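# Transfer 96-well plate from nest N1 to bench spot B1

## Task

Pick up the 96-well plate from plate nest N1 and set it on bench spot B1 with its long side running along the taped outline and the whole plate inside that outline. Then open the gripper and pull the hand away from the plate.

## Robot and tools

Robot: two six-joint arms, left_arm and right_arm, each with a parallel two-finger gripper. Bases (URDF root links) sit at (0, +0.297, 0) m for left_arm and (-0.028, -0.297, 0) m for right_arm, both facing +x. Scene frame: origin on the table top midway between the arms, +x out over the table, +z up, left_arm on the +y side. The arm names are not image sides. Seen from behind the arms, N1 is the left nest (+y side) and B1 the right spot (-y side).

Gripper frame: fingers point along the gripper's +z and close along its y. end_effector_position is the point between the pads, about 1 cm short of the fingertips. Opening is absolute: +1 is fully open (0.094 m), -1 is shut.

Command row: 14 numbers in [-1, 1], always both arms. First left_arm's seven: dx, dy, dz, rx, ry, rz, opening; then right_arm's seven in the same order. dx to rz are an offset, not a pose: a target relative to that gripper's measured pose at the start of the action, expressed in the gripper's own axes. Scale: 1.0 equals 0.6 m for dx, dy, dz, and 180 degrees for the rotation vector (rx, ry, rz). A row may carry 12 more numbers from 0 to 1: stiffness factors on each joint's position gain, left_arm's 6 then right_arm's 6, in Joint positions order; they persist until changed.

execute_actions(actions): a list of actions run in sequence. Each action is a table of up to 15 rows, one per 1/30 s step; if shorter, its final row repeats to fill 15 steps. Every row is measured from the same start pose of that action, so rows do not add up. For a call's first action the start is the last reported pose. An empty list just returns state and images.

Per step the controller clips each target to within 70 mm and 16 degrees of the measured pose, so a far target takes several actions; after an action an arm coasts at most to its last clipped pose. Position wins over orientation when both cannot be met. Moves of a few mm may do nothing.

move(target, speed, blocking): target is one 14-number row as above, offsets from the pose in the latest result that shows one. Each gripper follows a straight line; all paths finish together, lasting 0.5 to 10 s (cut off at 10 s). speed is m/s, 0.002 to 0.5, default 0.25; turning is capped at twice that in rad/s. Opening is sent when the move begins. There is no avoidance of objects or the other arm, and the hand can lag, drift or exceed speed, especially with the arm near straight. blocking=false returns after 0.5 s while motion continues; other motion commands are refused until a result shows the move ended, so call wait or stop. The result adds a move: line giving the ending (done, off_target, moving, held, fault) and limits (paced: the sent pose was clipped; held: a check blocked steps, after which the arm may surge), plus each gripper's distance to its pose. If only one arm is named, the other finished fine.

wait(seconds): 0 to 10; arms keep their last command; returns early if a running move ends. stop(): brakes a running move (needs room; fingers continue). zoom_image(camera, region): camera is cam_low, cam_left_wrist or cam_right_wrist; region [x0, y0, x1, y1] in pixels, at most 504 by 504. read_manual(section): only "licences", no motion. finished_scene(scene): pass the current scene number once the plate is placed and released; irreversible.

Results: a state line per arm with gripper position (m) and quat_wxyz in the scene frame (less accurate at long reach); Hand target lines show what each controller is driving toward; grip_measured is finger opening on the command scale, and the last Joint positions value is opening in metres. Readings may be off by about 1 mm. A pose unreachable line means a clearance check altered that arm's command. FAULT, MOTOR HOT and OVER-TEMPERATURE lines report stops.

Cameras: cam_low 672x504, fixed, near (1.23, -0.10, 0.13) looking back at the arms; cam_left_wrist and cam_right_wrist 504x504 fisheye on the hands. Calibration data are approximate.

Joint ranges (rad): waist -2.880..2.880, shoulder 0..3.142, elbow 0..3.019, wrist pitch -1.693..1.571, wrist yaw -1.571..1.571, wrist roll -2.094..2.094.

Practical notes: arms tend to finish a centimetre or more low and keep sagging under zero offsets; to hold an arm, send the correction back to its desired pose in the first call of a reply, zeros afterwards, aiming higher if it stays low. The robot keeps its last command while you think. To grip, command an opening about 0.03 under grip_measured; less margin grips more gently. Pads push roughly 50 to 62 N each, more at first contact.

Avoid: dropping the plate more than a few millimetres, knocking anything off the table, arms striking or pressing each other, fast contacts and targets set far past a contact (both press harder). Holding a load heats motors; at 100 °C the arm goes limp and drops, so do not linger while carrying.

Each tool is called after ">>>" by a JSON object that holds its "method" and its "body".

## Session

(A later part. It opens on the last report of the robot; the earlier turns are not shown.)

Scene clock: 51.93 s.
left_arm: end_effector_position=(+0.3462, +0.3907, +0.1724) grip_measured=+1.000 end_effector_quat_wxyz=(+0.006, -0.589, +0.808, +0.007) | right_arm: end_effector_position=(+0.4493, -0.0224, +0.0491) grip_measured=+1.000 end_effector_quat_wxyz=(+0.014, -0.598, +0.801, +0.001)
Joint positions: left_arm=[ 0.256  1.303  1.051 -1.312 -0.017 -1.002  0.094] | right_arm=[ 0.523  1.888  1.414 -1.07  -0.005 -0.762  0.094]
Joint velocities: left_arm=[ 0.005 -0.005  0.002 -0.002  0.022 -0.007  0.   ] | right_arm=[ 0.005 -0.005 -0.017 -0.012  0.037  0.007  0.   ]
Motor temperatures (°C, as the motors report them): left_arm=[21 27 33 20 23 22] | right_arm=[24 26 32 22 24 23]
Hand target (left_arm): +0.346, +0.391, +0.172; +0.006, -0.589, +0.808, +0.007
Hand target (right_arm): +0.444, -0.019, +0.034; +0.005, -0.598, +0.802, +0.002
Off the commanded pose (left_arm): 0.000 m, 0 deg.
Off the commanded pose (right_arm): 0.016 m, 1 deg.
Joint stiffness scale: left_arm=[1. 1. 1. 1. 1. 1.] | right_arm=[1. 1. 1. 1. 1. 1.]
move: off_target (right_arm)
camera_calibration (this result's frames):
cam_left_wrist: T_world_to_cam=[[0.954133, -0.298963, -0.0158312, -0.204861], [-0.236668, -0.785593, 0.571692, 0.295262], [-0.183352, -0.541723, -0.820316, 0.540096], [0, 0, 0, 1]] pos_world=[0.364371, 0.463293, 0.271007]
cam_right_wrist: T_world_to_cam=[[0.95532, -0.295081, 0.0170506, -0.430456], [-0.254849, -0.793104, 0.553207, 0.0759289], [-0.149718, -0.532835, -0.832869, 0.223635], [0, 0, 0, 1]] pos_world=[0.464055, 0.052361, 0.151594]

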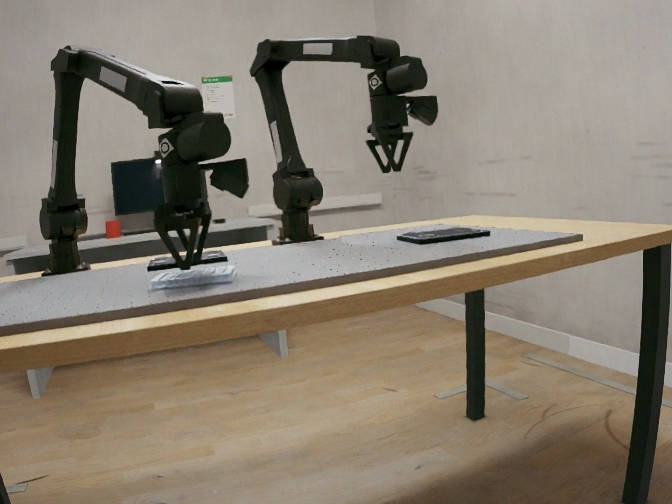

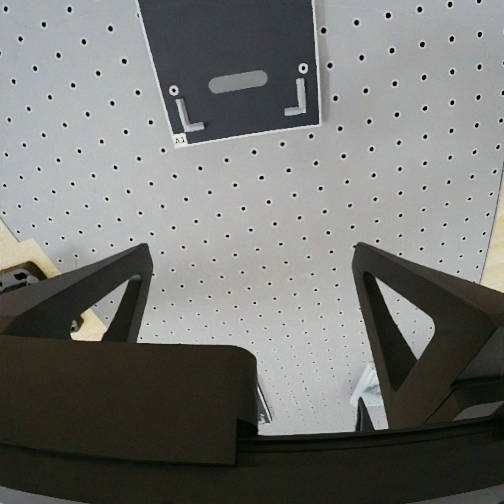

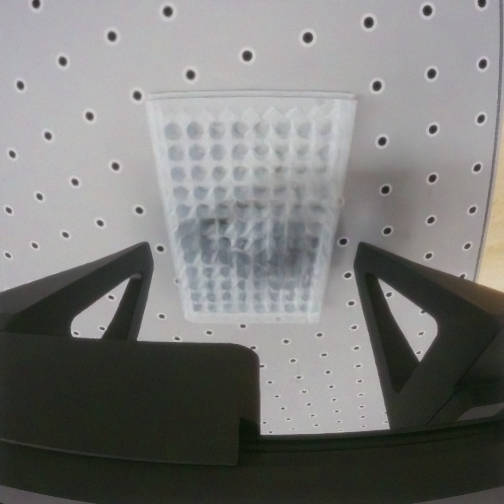

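>>> {"method": "move", "body": {"target": [0,0,0,0,0,0,1,0,0.006,0.057,-0.004,0.004,0,1], "speed": 0.06}}

Scene clock: 55.70 s.
left_arm: end_effector_position=(+0.3462, +0.3907, +0.1724) grip_measured=+1.000 end_effector_quat_wxyz=(+0.006, -0.589, +0.808, +0.007) | right_arm: end_effector_position=(+0.4498, -0.0218, +0.0306) grip_measured=+1.000 end_effector_quat_wxyz=(+0.014, -0.598, +0.801, +0.001)
Joint positions: left_arm=[ 0.256  1.303  1.051 -1.312 -0.017 -1.002  0.094] | right_arm=[ 0.523  1.912  1.397 -1.029 -0.005 -0.762  0.094]
Joint velocities: left_arm=[-0.005 -0.005 -0.007 -0.007  0.007 -0.066  0.   ] | right_arm=[-0.005 -0.005  0.022 -0.007 -0.022 -0.007  0.   ]
Motor temperatures (°C, as the motors report them): left_arm=[21 27 33 20 23 22] | right_arm=[24 26 31 22 24 23]
Hand target (left_arm): +0.346, +0.391, +0.172; +0.006, -0.589, +0.808, +0.007
Hand target (right_arm): +0.446, -0.021, +0.015; +0.005, -0.599, +0.801, +0.002
Off the commanded pose (left_arm): 0.000 m, 0 deg.
Off the commanded pose (right_arm): 0.016 m, 1 deg.
Joint stiffness scale: left_arm=[1. 1. 1. 1. 1. 1.] | right_arm=[1. 1. 1. 1. 1. 1.]
move: off_target (right_arm)
camera_calibration (this result's frames):
cam_left_wrist: T_world_to_cam=[[0.954133, -0.298963, -0.0158312, -0.204861], [-0.236668, -0.785593, 0.571692, 0.295262], [-0.183352, -0.541723, -0.820316, 0.540096], [0, 0, 0, 1]] pos_world=[0.364371, 0.463293, 0.271007]
cam_right_wrist: T_world_to_cam=[[0.955326, -0.295078, 0.0167816, -0.430511], [-0.254662, -0.793003, 0.553437, 0.0866624], [-0.149999, -0.532987, -0.832722, 0.208748], [0, 0, 0, 1]] pos_world=[0.46466, 0.0529493, 0.133092]

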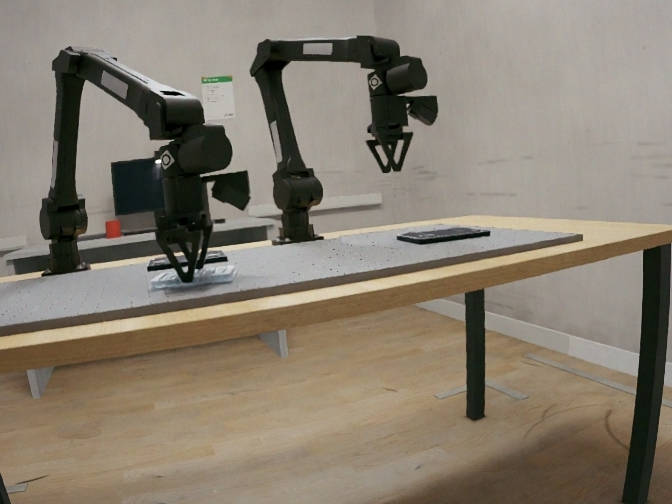

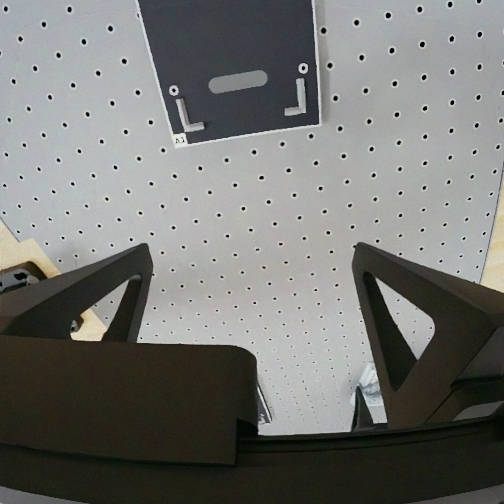

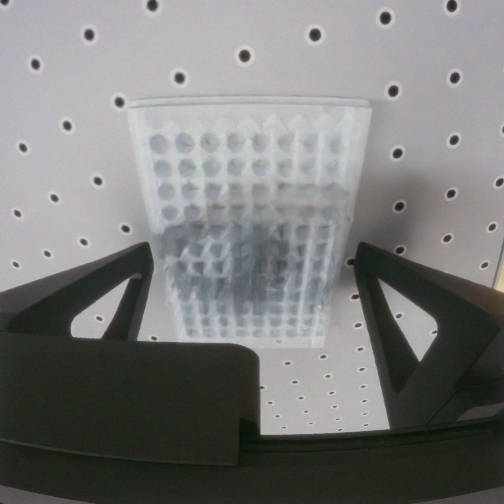

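>>> {"method": "execute_actions", "body": {"actions": [[[0,0,0,0,0,0,1,0,0.008,0.03,-0.004,0.004,0,1]],[[0,0,0,0,0,0,1,0,0,0,0,0,0,0.67]]]}}

>>> {"method": "move", "body": {"target": [0,0,0,0,0,0,1,-0.01,-0.01,-0.09,0,0,0,0.67], "speed": 0.15}}

Scene clock: 61.27 s.
left_arm: end_effector_position=(+0.3462, +0.3907, +0.1724) grip_measured=+1.000 end_effector_quat_wxyz=(+0.006, -0.589, +0.808, +0.007) | right_arm: end_effector_position=(+0.4510, -0.0212, +0.0307) grip_measured=+0.700 end_effector_quat_wxyz=(+0.016, -0.598, +0.801, +0.001)
Joint positions: left_arm=[ 0.256  1.303  1.051 -1.312 -0.017 -1.002  0.094] | right_arm=[ 0.523  1.912  1.397 -1.023 -0.005 -0.762  0.08 ]
Joint velocities: left_arm=[-0.015 -0.005 -0.017 -0.012 -0.066  0.022  0.   ] | right_arm=[-0.005 -0.005  0.007 -0.017  0.007 -0.007 -0.001]
Motor temperatures (°C, as the motors report them): left_arm=[21 27 33 20 23 22] | right_arm=[24 27 31 22 24 23]
Hand target (left_arm): +0.346, +0.391, +0.172; +0.006, -0.589, +0.808, +0.007
Hand target (right_arm): +0.451, -0.021, +0.031; +0.016, -0.598, +0.801, +0.001
Off the commanded pose (left_arm): 0.000 m, 0 deg.
Off the commanded pose (right_arm): 0.000 m, 0 deg.
Joint stiffness scale: left_arm=[1. 1. 1. 1. 1. 1.] | right_arm=[1. 1. 1. 1. 1. 1.]
camera_calibration (this result's frames):
cam_left_wrist: T_world_to_cam=[[0.954133, -0.298963, -0.0158312, -0.204861], [-0.236668, -0.785593, 0.571692, 0.295262], [-0.183352, -0.541723, -0.820316, 0.540096], [0, 0, 0, 1]] pos_world=[0.364371, 0.463293, 0.271007]
cam_right_wrist: T_world_to_cam=[[0.95524, -0.295127, 0.0204216, -0.431481], [-0.257218, -0.794471, 0.550141, 0.0886722], [-0.146137, -0.53077, -0.834822, 0.207668], [0, 0, 0, 1]] pos_world=[0.465324, 0.05333, 0.133395]

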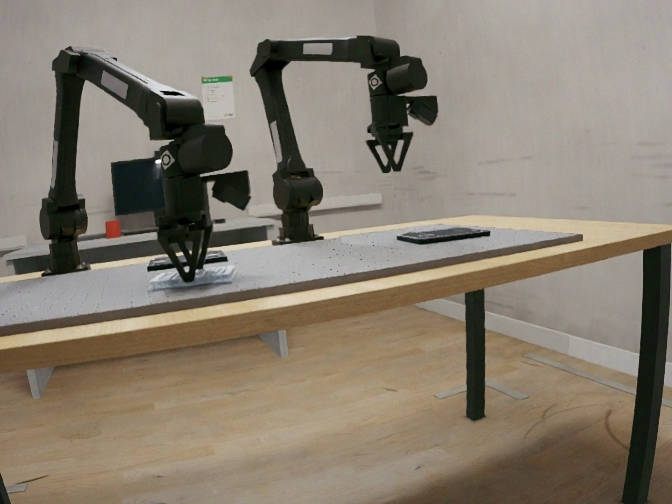

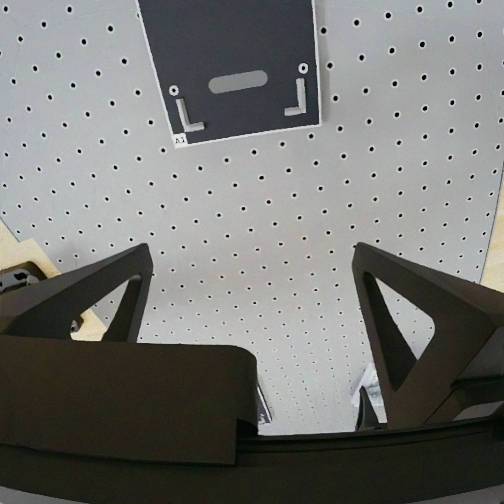

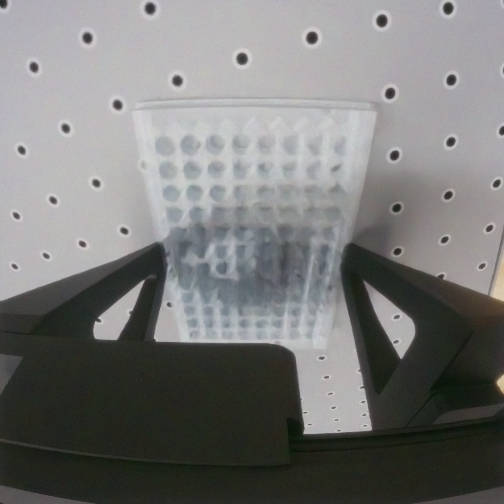

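Scene clock: 62.13 s.
left_arm: end_effector_position=(+0.3462, +0.3907, +0.1724) grip_measured=+1.000 end_effector_quat_wxyz=(+0.006, -0.589, +0.808, +0.007) | right_arm: end_effector_position=(+0.4465, -0.0237, +0.0727) grip_measured=+0.700 end_effector_quat_wxyz=(+0.006, -0.598, +0.801, +0.002)
Joint positions: left_arm=[ 0.256  1.303  1.051 -1.312 -0.017 -1.002  0.094] | right_arm=[ 0.523  1.863  1.445 -1.142 -0.005 -0.762  0.08 ]
Joint velocities: left_arm=[ 0.005  0.005 -0.007  0.007 -0.037 -0.007  0.   ] | right_arm=[-0.005 -0.005  0.027  0.007  0.037 -0.022 -0.   ]
Motor temperatures (°C, as the motors report them): left_arm=[21 27 33 20 23 22] | right_arm=[24 27 31 22 24 23]
Hand target (left_arm): +0.346, +0.391, +0.172; +0.006, -0.589, +0.808, +0.007
Hand target (right_arm): +0.457, -0.019, +0.085; +0.017, -0.598, +0.801, +0.001
Off the commanded pose (left_arm): 0.000 m, 0 deg.
Off the commanded pose (right_arm): 0.017 m, 1 deg.
Joint stiffness scale: left_arm=[1. 1. 1. 1. 1. 1.] | right_arm=[1. 1. 1. 1. 1. 1.]
move: off_target (right_arm)
camera_calibration (this result's frames):
cam_left_wrist: T_world_to_cam=[[0.954133, -0.298963, -0.0158312, -0.204861], [-0.236668, -0.785593, 0.571692, 0.295262], [-0.183352, -0.541723, -0.820316, 0.540096], [0, 0, 0, 1]] pos_world=[0.364371, 0.463293, 0.271007]
cam_right_wrist: T_world_to_cam=[[0.955483, -0.294987, 0.00585925, -0.427836], [-0.246904, -0.78855, 0.56323, 0.0568996], [-0.161525, -0.539603, -0.826279, 0.246777], [0, 0, 0, 1]] pos_world=[0.462699, 0.0518235, 0.174366]

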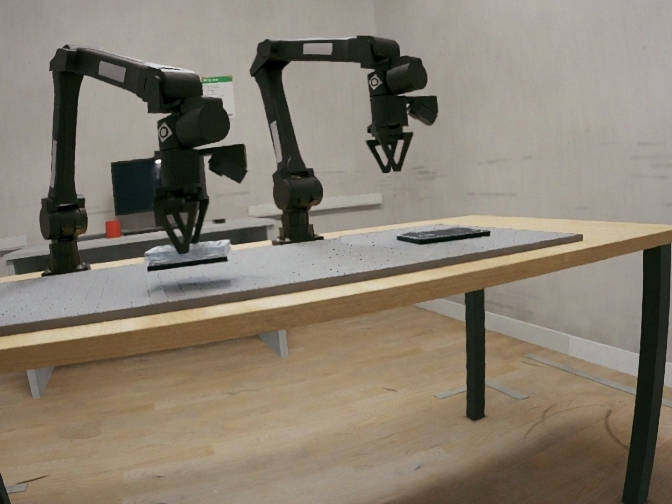

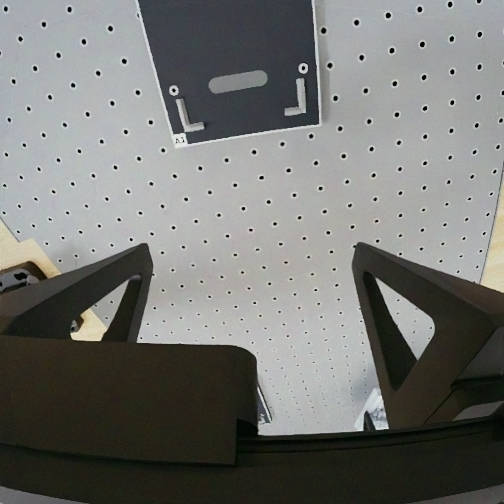

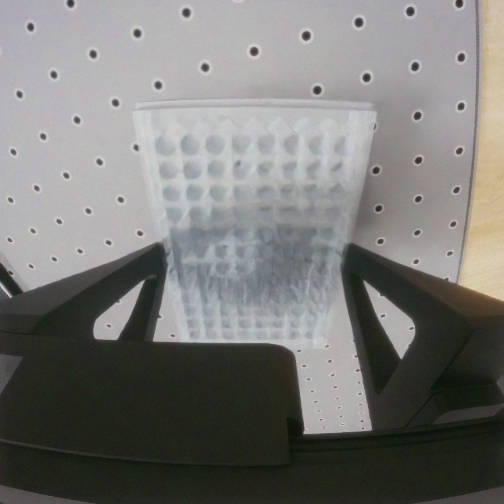

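>>> {"method": "move", "body": {"target": [0,0,0,0,0,0,1,0.79,-0.245,-0.03,0.008,0.006,-0.056,0.66], "speed": 0.35}}

Scene clock: 68.60 s.
left_arm: end_effector_position=(+0.3462, +0.3907, +0.1724) grip_measured=+1.000 end_effector_quat_wxyz=(+0.006, -0.589, +0.808, +0.007) | right_arm: end_effector_position=(+0.4389, -0.5170, +0.0756) grip_measured=+0.700 end_effector_quat_wxyz=(+0.000, -0.659, +0.752, -0.007)
Joint positions: left_arm=[ 0.256  1.303  1.051 -1.312 -0.017 -1.002  0.094] | right_arm=[-0.436  1.785  1.34  -1.112  0.005 -1.877  0.08 ]
Joint velocities: left_arm=[-0.015  0.015  0.002 -0.002 -0.081 -0.007  0.   ] | right_arm=[-0.005 -0.024 -0.012 -0.007 -0.066 -0.022 -0.001]
Motor temperatures (°C, as the motors report them): left_arm=[21 27 33 20 23 22] | right_arm=[24 27 32 22 24 23]
Hand target (left_arm): +0.346, +0.391, +0.172; +0.006, -0.589, +0.808, +0.007
Hand target (right_arm): +0.453, -0.519, +0.081; +0.004, -0.666, +0.746, -0.010
Off the commanded pose (left_arm): 0.000 m, 0 deg.
Off the commanded pose (right_arm): 0.018 m, 2 deg.
Joint stiffness scale: left_arm=[1. 1. 1. 1. 1. 1.] | right_arm=[1. 1. 1. 1. 1. 1.]
move: off_target (right_arm)
camera_calibration (this result's frames):
cam_left_wrist: T_world_to_cam=[[0.954133, -0.298963, -0.0158312, -0.204861], [-0.236668, -0.785593, 0.571692, 0.295262], [-0.183352, -0.541723, -0.820316, 0.540096], [0, 0, 0, 1]] pos_world=[0.364371, 0.463293, 0.271007]
cam_right_wrist: T_world_to_cam=[[0.9896, -0.143247, 0.0131242, -0.503236], [-0.124287, -0.805532, 0.579371, -0.399352], [-0.0724212, -0.574976, -0.814959, -0.0765063], [0, 0, 0, 1]] pos_world=[0.442828, -0.437767, 0.175628]

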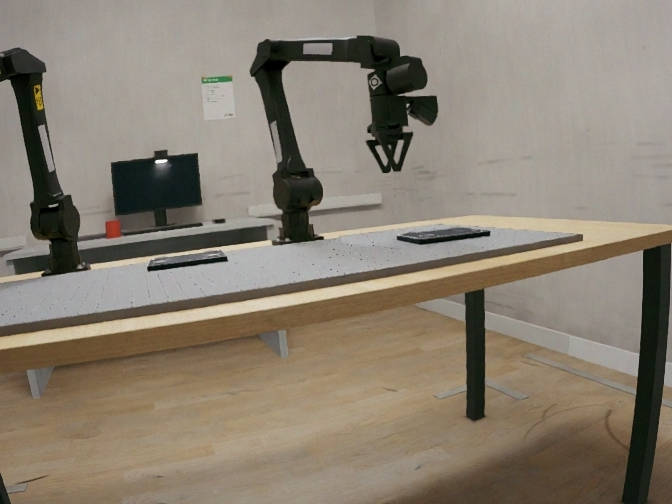

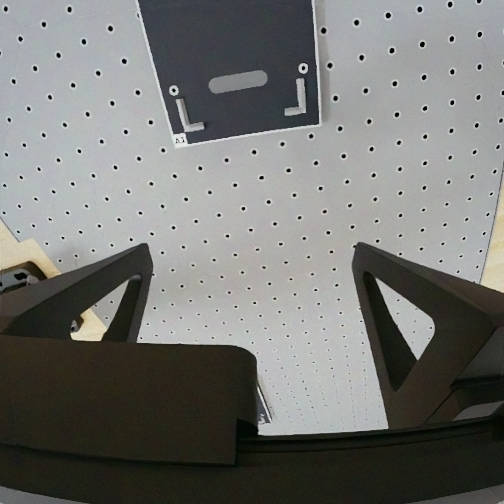

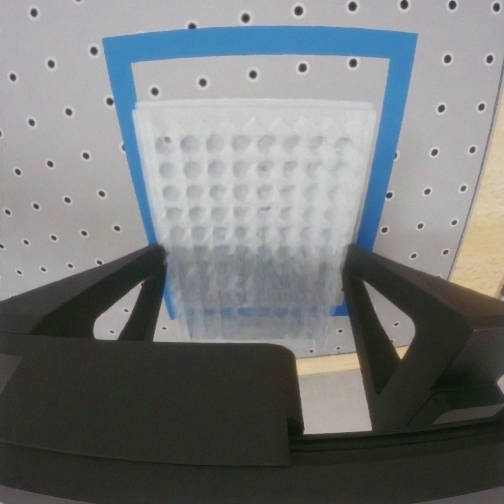

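>>> {"method": "move", "body": {"target": [0,0,0,0,0,0,1,0,-0.002,0.101,0,0,-0.011,0.66], "speed": 0.055}}

Scene clock: 75.77 s.
left_arm: end_effector_position=(+0.3462, +0.3907, +0.1724) grip_measured=+1.000 end_effector_quat_wxyz=(+0.006, -0.589, +0.808, +0.007) | right_arm: end_effector_position=(+0.4425, -0.5187, +0.0307) grip_measured=+0.700 end_effector_quat_wxyz=(+0.004, -0.667, +0.745, -0.014)
Joint positions: left_arm=[ 0.256  1.303  1.051 -1.312 -0.017 -1.002  0.094] | right_arm=[-0.436  1.841  1.288 -0.988  0.005 -1.898  0.08 ]
Joint velocities: left_arm=[-0.005  0.005  0.002  0.007 -0.037 -0.007  0.   ] | right_arm=[-0.005 -0.005 -0.007 -0.007  0.022  0.007  0.   ]
Motor temperatures (°C, as the motors report them): left_arm=[21 26 33 20 23 22] | right_arm=[24 27 33 22 24 23]
Hand target (left_arm): +0.346, +0.391, +0.172; +0.006, -0.589, +0.808, +0.007
Hand target (right_arm): +0.440, -0.517, +0.015; +0.000, -0.672, +0.741, -0.007
Off the commanded pose (left_arm): 0.000 m, 0 deg.
Off the commanded pose (right_arm): 0.016 m, 1 deg.
Joint stiffness scale: left_arm=[1. 1. 1. 1. 1. 1.] | right_arm=[1. 1. 1. 1. 1. 1.]
move: off_target (right_arm)
camera_calibration (this result's frames):
cam_left_wrist: T_world_to_cam=[[0.954133, -0.298963, -0.0158312, -0.204861], [-0.236668, -0.785593, 0.571692, 0.295262], [-0.183352, -0.541723, -0.820316, 0.540096], [0, 0, 0, 1]] pos_world=[0.364371, 0.463293, 0.271007]
cam_right_wrist: T_world_to_cam=[[0.992082, -0.122309, 0.0285415, -0.497165], [-0.115884, -0.8038, 0.583504, -0.377197], [-0.0484263, -0.582191, -0.811609, -0.128269], [0, 0, 0, 1]] pos_world=[0.443306, -0.438676, 0.130182]

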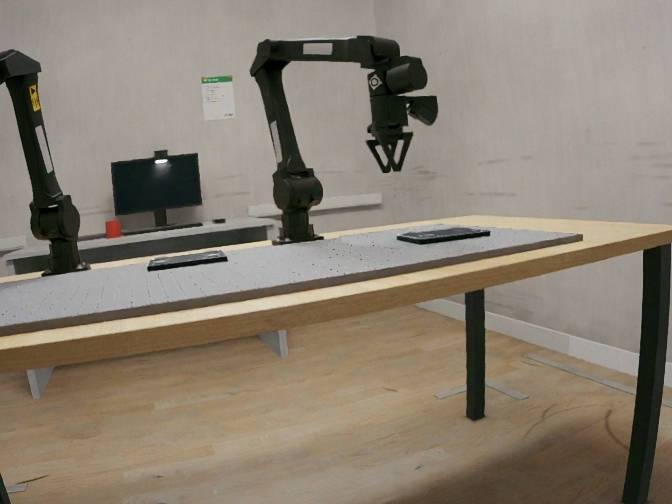

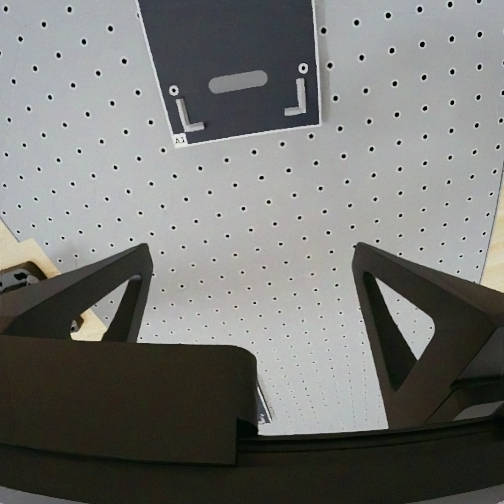

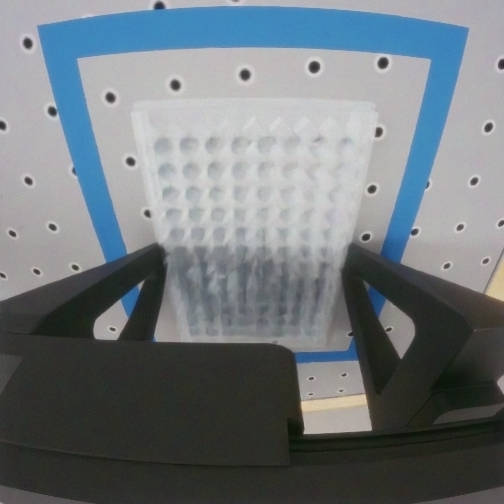

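>>> {"method": "execute_actions", "body": {"actions": [[[0,0,0,0,0,0,1,0,0,0,0,0,0,1]]]}}

>>> {"method": "move", "body": {"target": [0,0,0,0,0,0,1,0.006,-0.03,-0.07,0,0,0,1], "speed": 0.06}}

>>> {"method": "move", "body": {"target": [0,0,0,0,0,0,1,0,0,-0.25,0,0,0,1], "speed": 0.3}}

Scene clock: 80.23 s.
left_arm: end_effector_position=(+0.3462, +0.3907, +0.1724) grip_measured=+1.000 end_effector_quat_wxyz=(+0.006, -0.589, +0.808, +0.007) | right_arm: end_effector_position=(+0.4425, -0.5187, +0.0307) grip_measured=+0.999 end_effector_quat_wxyz=(+0.004, -0.667, +0.745, -0.014)
Joint positions: left_arm=[ 0.256  1.303  1.051 -1.312 -0.017 -1.002  0.094] | right_arm=[-0.436  1.841  1.288 -0.988  0.005 -1.898  0.094]
Joint velocities: left_arm=[-0.015 -0.015 -0.007 -0.012  0.022  0.007  0.   ] | right_arm=[ 0.005 -0.015  0.002 -0.002 -0.022  0.007 -0.001]
Motor temperatures (°C, as the motors report them): left_arm=[21 26 33 20 23 22] | right_arm=[24 27 33 22 24 23]
Hand target (left_arm): +0.346, +0.391, +0.172; +0.006, -0.589, +0.808, +0.007
Hand target (right_arm): +0.443, -0.519, +0.031; +0.004, -0.667, +0.745, -0.014
Off the commanded pose (left_arm): 0.000 m, 0 deg.
Off the commanded pose (right_arm): 0.000 m, 0 deg.
Joint stiffness scale: left_arm=[1. 1. 1. 1. 1. 1.] | right_arm=[1. 1. 1. 1. 1. 1.]
camera_calibration (this result's frames):
cam_left_wrist: T_world_to_cam=[[0.954133, -0.298963, -0.0158312, -0.204861], [-0.236668, -0.785593, 0.571692, 0.295262], [-0.183352, -0.541723, -0.820316, 0.540096], [0, 0, 0, 1]] pos_world=[0.364371, 0.463293, 0.271007]
cam_right_wrist: T_world_to_cam=[[0.992082, -0.122309, 0.0285415, -0.497165], [-0.115884, -0.8038, 0.583504, -0.377197], [-0.0484263, -0.582191, -0.811609, -0.128269], [0, 0, 0, 1]] pos_world=[0.443306, -0.438676, 0.130182]

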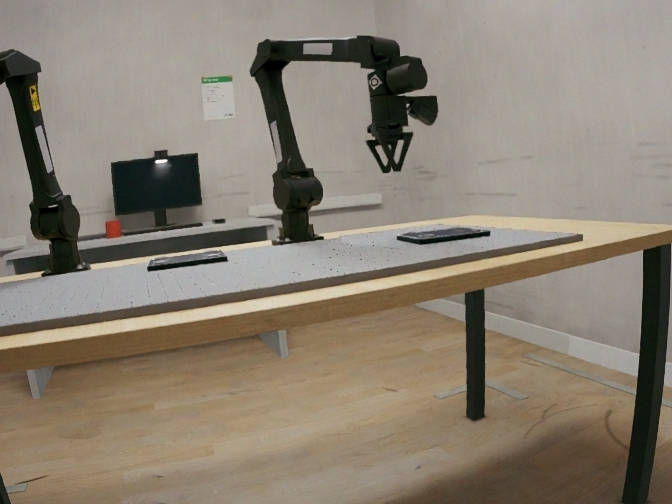

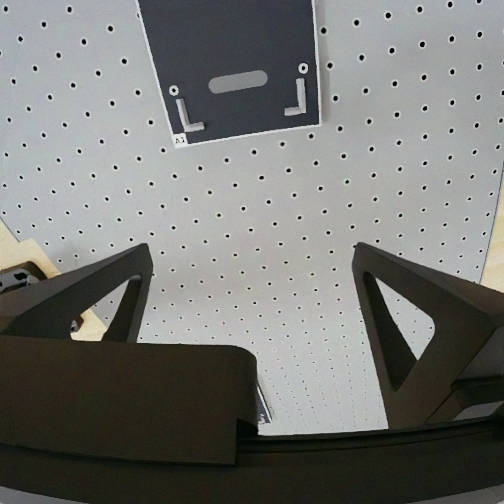

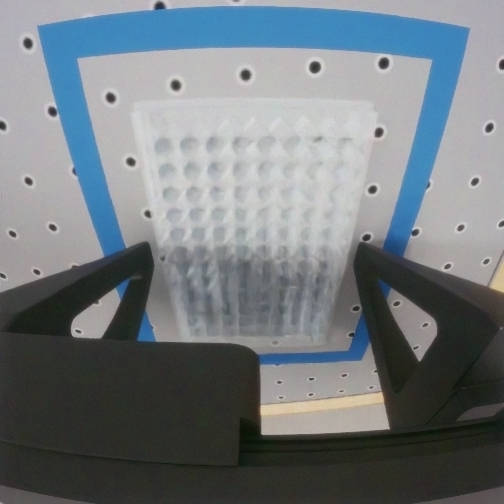

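Scene clock: 81.33 s.
left_arm: end_effector_position=(+0.3462, +0.3907, +0.1724) grip_measured=+1.000 end_effector_quat_wxyz=(+0.006, -0.589, +0.808, +0.007) | right_arm: end_effector_position=(+0.4458, -0.5202, +0.0587) grip_measured=+0.999 end_effector_quat_wxyz=(-0.002, -0.667, +0.745, -0.002)
Joint positions: left_arm=[ 0.256  1.303  1.051 -1.312 -0.017 -1.002  0.094] | right_arm=[-0.436  1.828  1.353 -1.093  0.005 -1.898  0.094]
Joint velocities: left_arm=[ 0.005  0.005  0.007 -0.017  0.007 -0.081  0.   ] | right_arm=[-0.015  0.005 -0.002  0.007 -0.051  0.066  0.   ]
Motor temperatures (°C, as the motors report them): left_arm=[21 26 33 20 23 22] | right_arm=[24 27 33 22 24 23]
Hand target (left_arm): +0.346, +0.391, +0.172; +0.006, -0.589, +0.808, +0.007
Hand target (right_arm): +0.459, -0.524, +0.073; +0.004, -0.667, +0.745, -0.015
Off the commanded pose (left_arm): 0.000 m, 0 deg.
Off the commanded pose (right_arm): 0.020 m, 2 deg.
Joint stiffness scale: left_arm=[1. 1. 1. 1. 1. 1.] | right_arm=[1. 1. 1. 1. 1. 1.]
move: off_target (right_arm)
camera_calibration (this result's frames):
cam_left_wrist: T_world_to_cam=[[0.954133, -0.298963, -0.0158312, -0.204861], [-0.236668, -0.785593, 0.571692, 0.295262], [-0.183352, -0.541723, -0.820316, 0.540096], [0, 0, 0, 1]] pos_world=[0.364371, 0.463293, 0.271007]
cam_right_wrist: T_world_to_cam=[[0.992465, -0.122489, 0.00315724, -0.500182], [-0.10185, -0.81037, 0.576998, -0.403701], [-0.0681171, -0.572971, -0.81674, -0.0923768], [0, 0, 0, 1]] pos_world=[0.449003, -0.441343, 0.159066]

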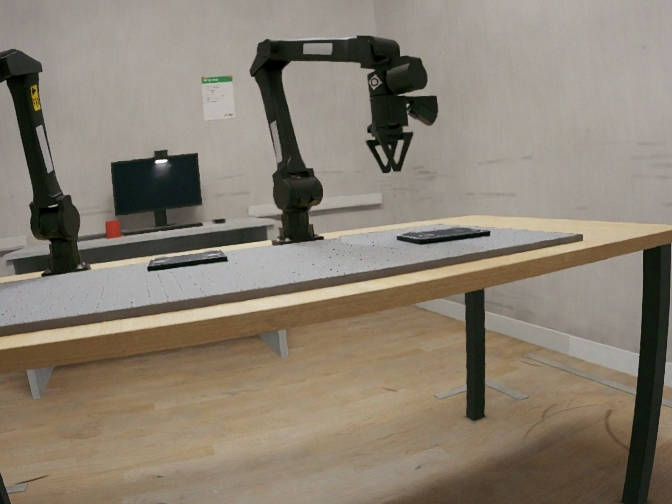

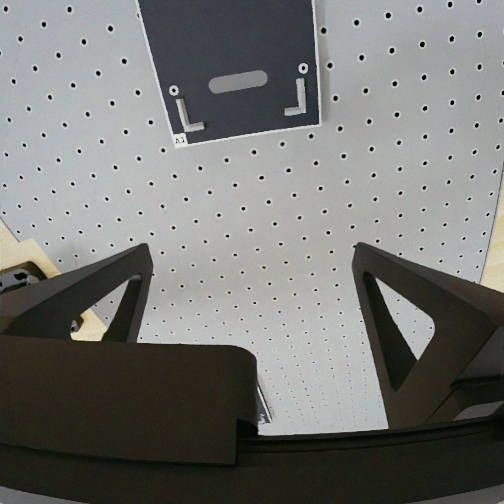

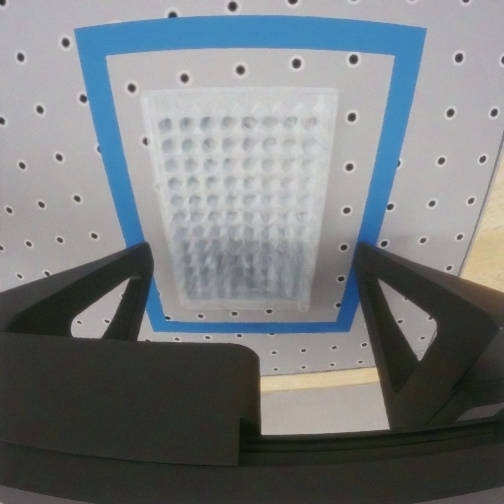

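Scene clock: 82.37 s.
left_arm: end_effector_position=(+0.3462, +0.3907, +0.1724) grip_measured=+1.000 end_effector_quat_wxyz=(+0.006, -0.589, +0.808, +0.007) | right_arm: end_effector_position=(+0.4407, -0.5178, +0.2090) grip_measured=+1.000 end_effector_quat_wxyz=(+0.000, -0.667, +0.745, -0.007)
Joint positions: left_arm=[ 0.256  1.303  1.051 -1.312 -0.017 -1.002  0.094] | right_arm=[-0.436  1.694  1.581 -1.445  0.005 -1.898  0.094]
Joint velocities: left_arm=[ 0.005 -0.015 -0.002 -0.012 -0.022 -0.022  0.   ] | right_arm=[-0.005  0.005 -0.007  0.007 -0.037  0.007  0.001]
Motor temperatures (°C, as the motors report them): left_arm=[21 26 34 20 23 22] | right_arm=[24 27 33 22 24 23]
Hand target (left_arm): +0.346, +0.391, +0.172; +0.006, -0.589, +0.808, +0.007
Hand target (right_arm): +0.446, -0.521, +0.208; -0.002, -0.667, +0.745, -0.002
Off the commanded pose (left_arm): 0.000 m, 0 deg.
Off the commanded pose (right_arm): 0.005 m, 1 deg.
Joint stiffness scale: left_arm=[1. 1. 1. 1. 1. 1.] | right_arm=[1. 1. 1. 1. 1. 1.]
move: done
camera_calibration (this result's frames):
cam_left_wrist: T_world_to_cam=[[0.954133, -0.298963, -0.0158312, -0.204861], [-0.236668, -0.785593, 0.571692, 0.295262], [-0.183352, -0.541723, -0.820316, 0.540096], [0, 0, 0, 1]] pos_world=[0.364371, 0.463293, 0.271007]
cam_right_wrist: T_world_to_cam=[[0.992394, -0.122456, 0.0125869, -0.4972], [-0.107044, -0.807939, 0.579463, -0.485973], [-0.060789, -0.576403, -0.814902, 0.02602], [0, 0, 0, 1]] pos_world=[0.442979, -0.438523, 0.309065]

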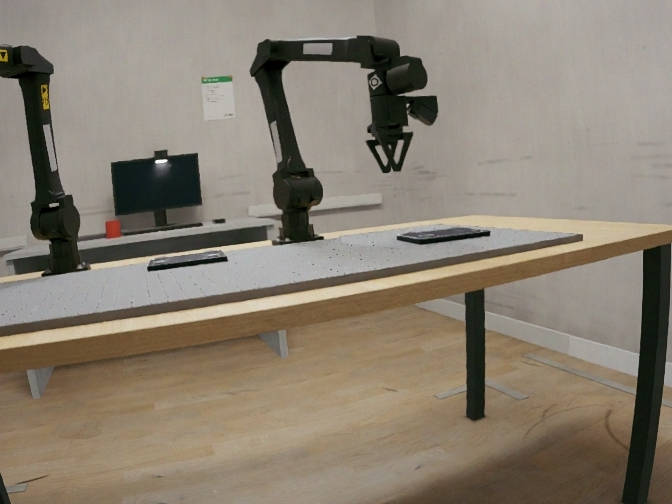

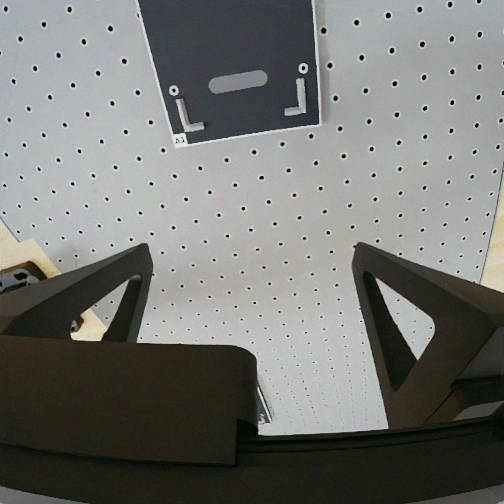

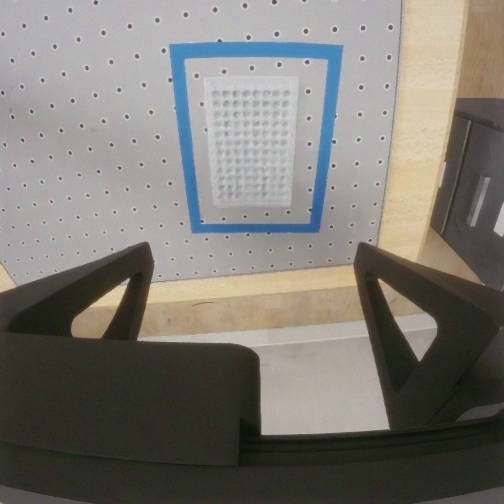

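>>> {"method": "finished_scene", "body": {"scene": 2}}

The scene is finished: the task was done.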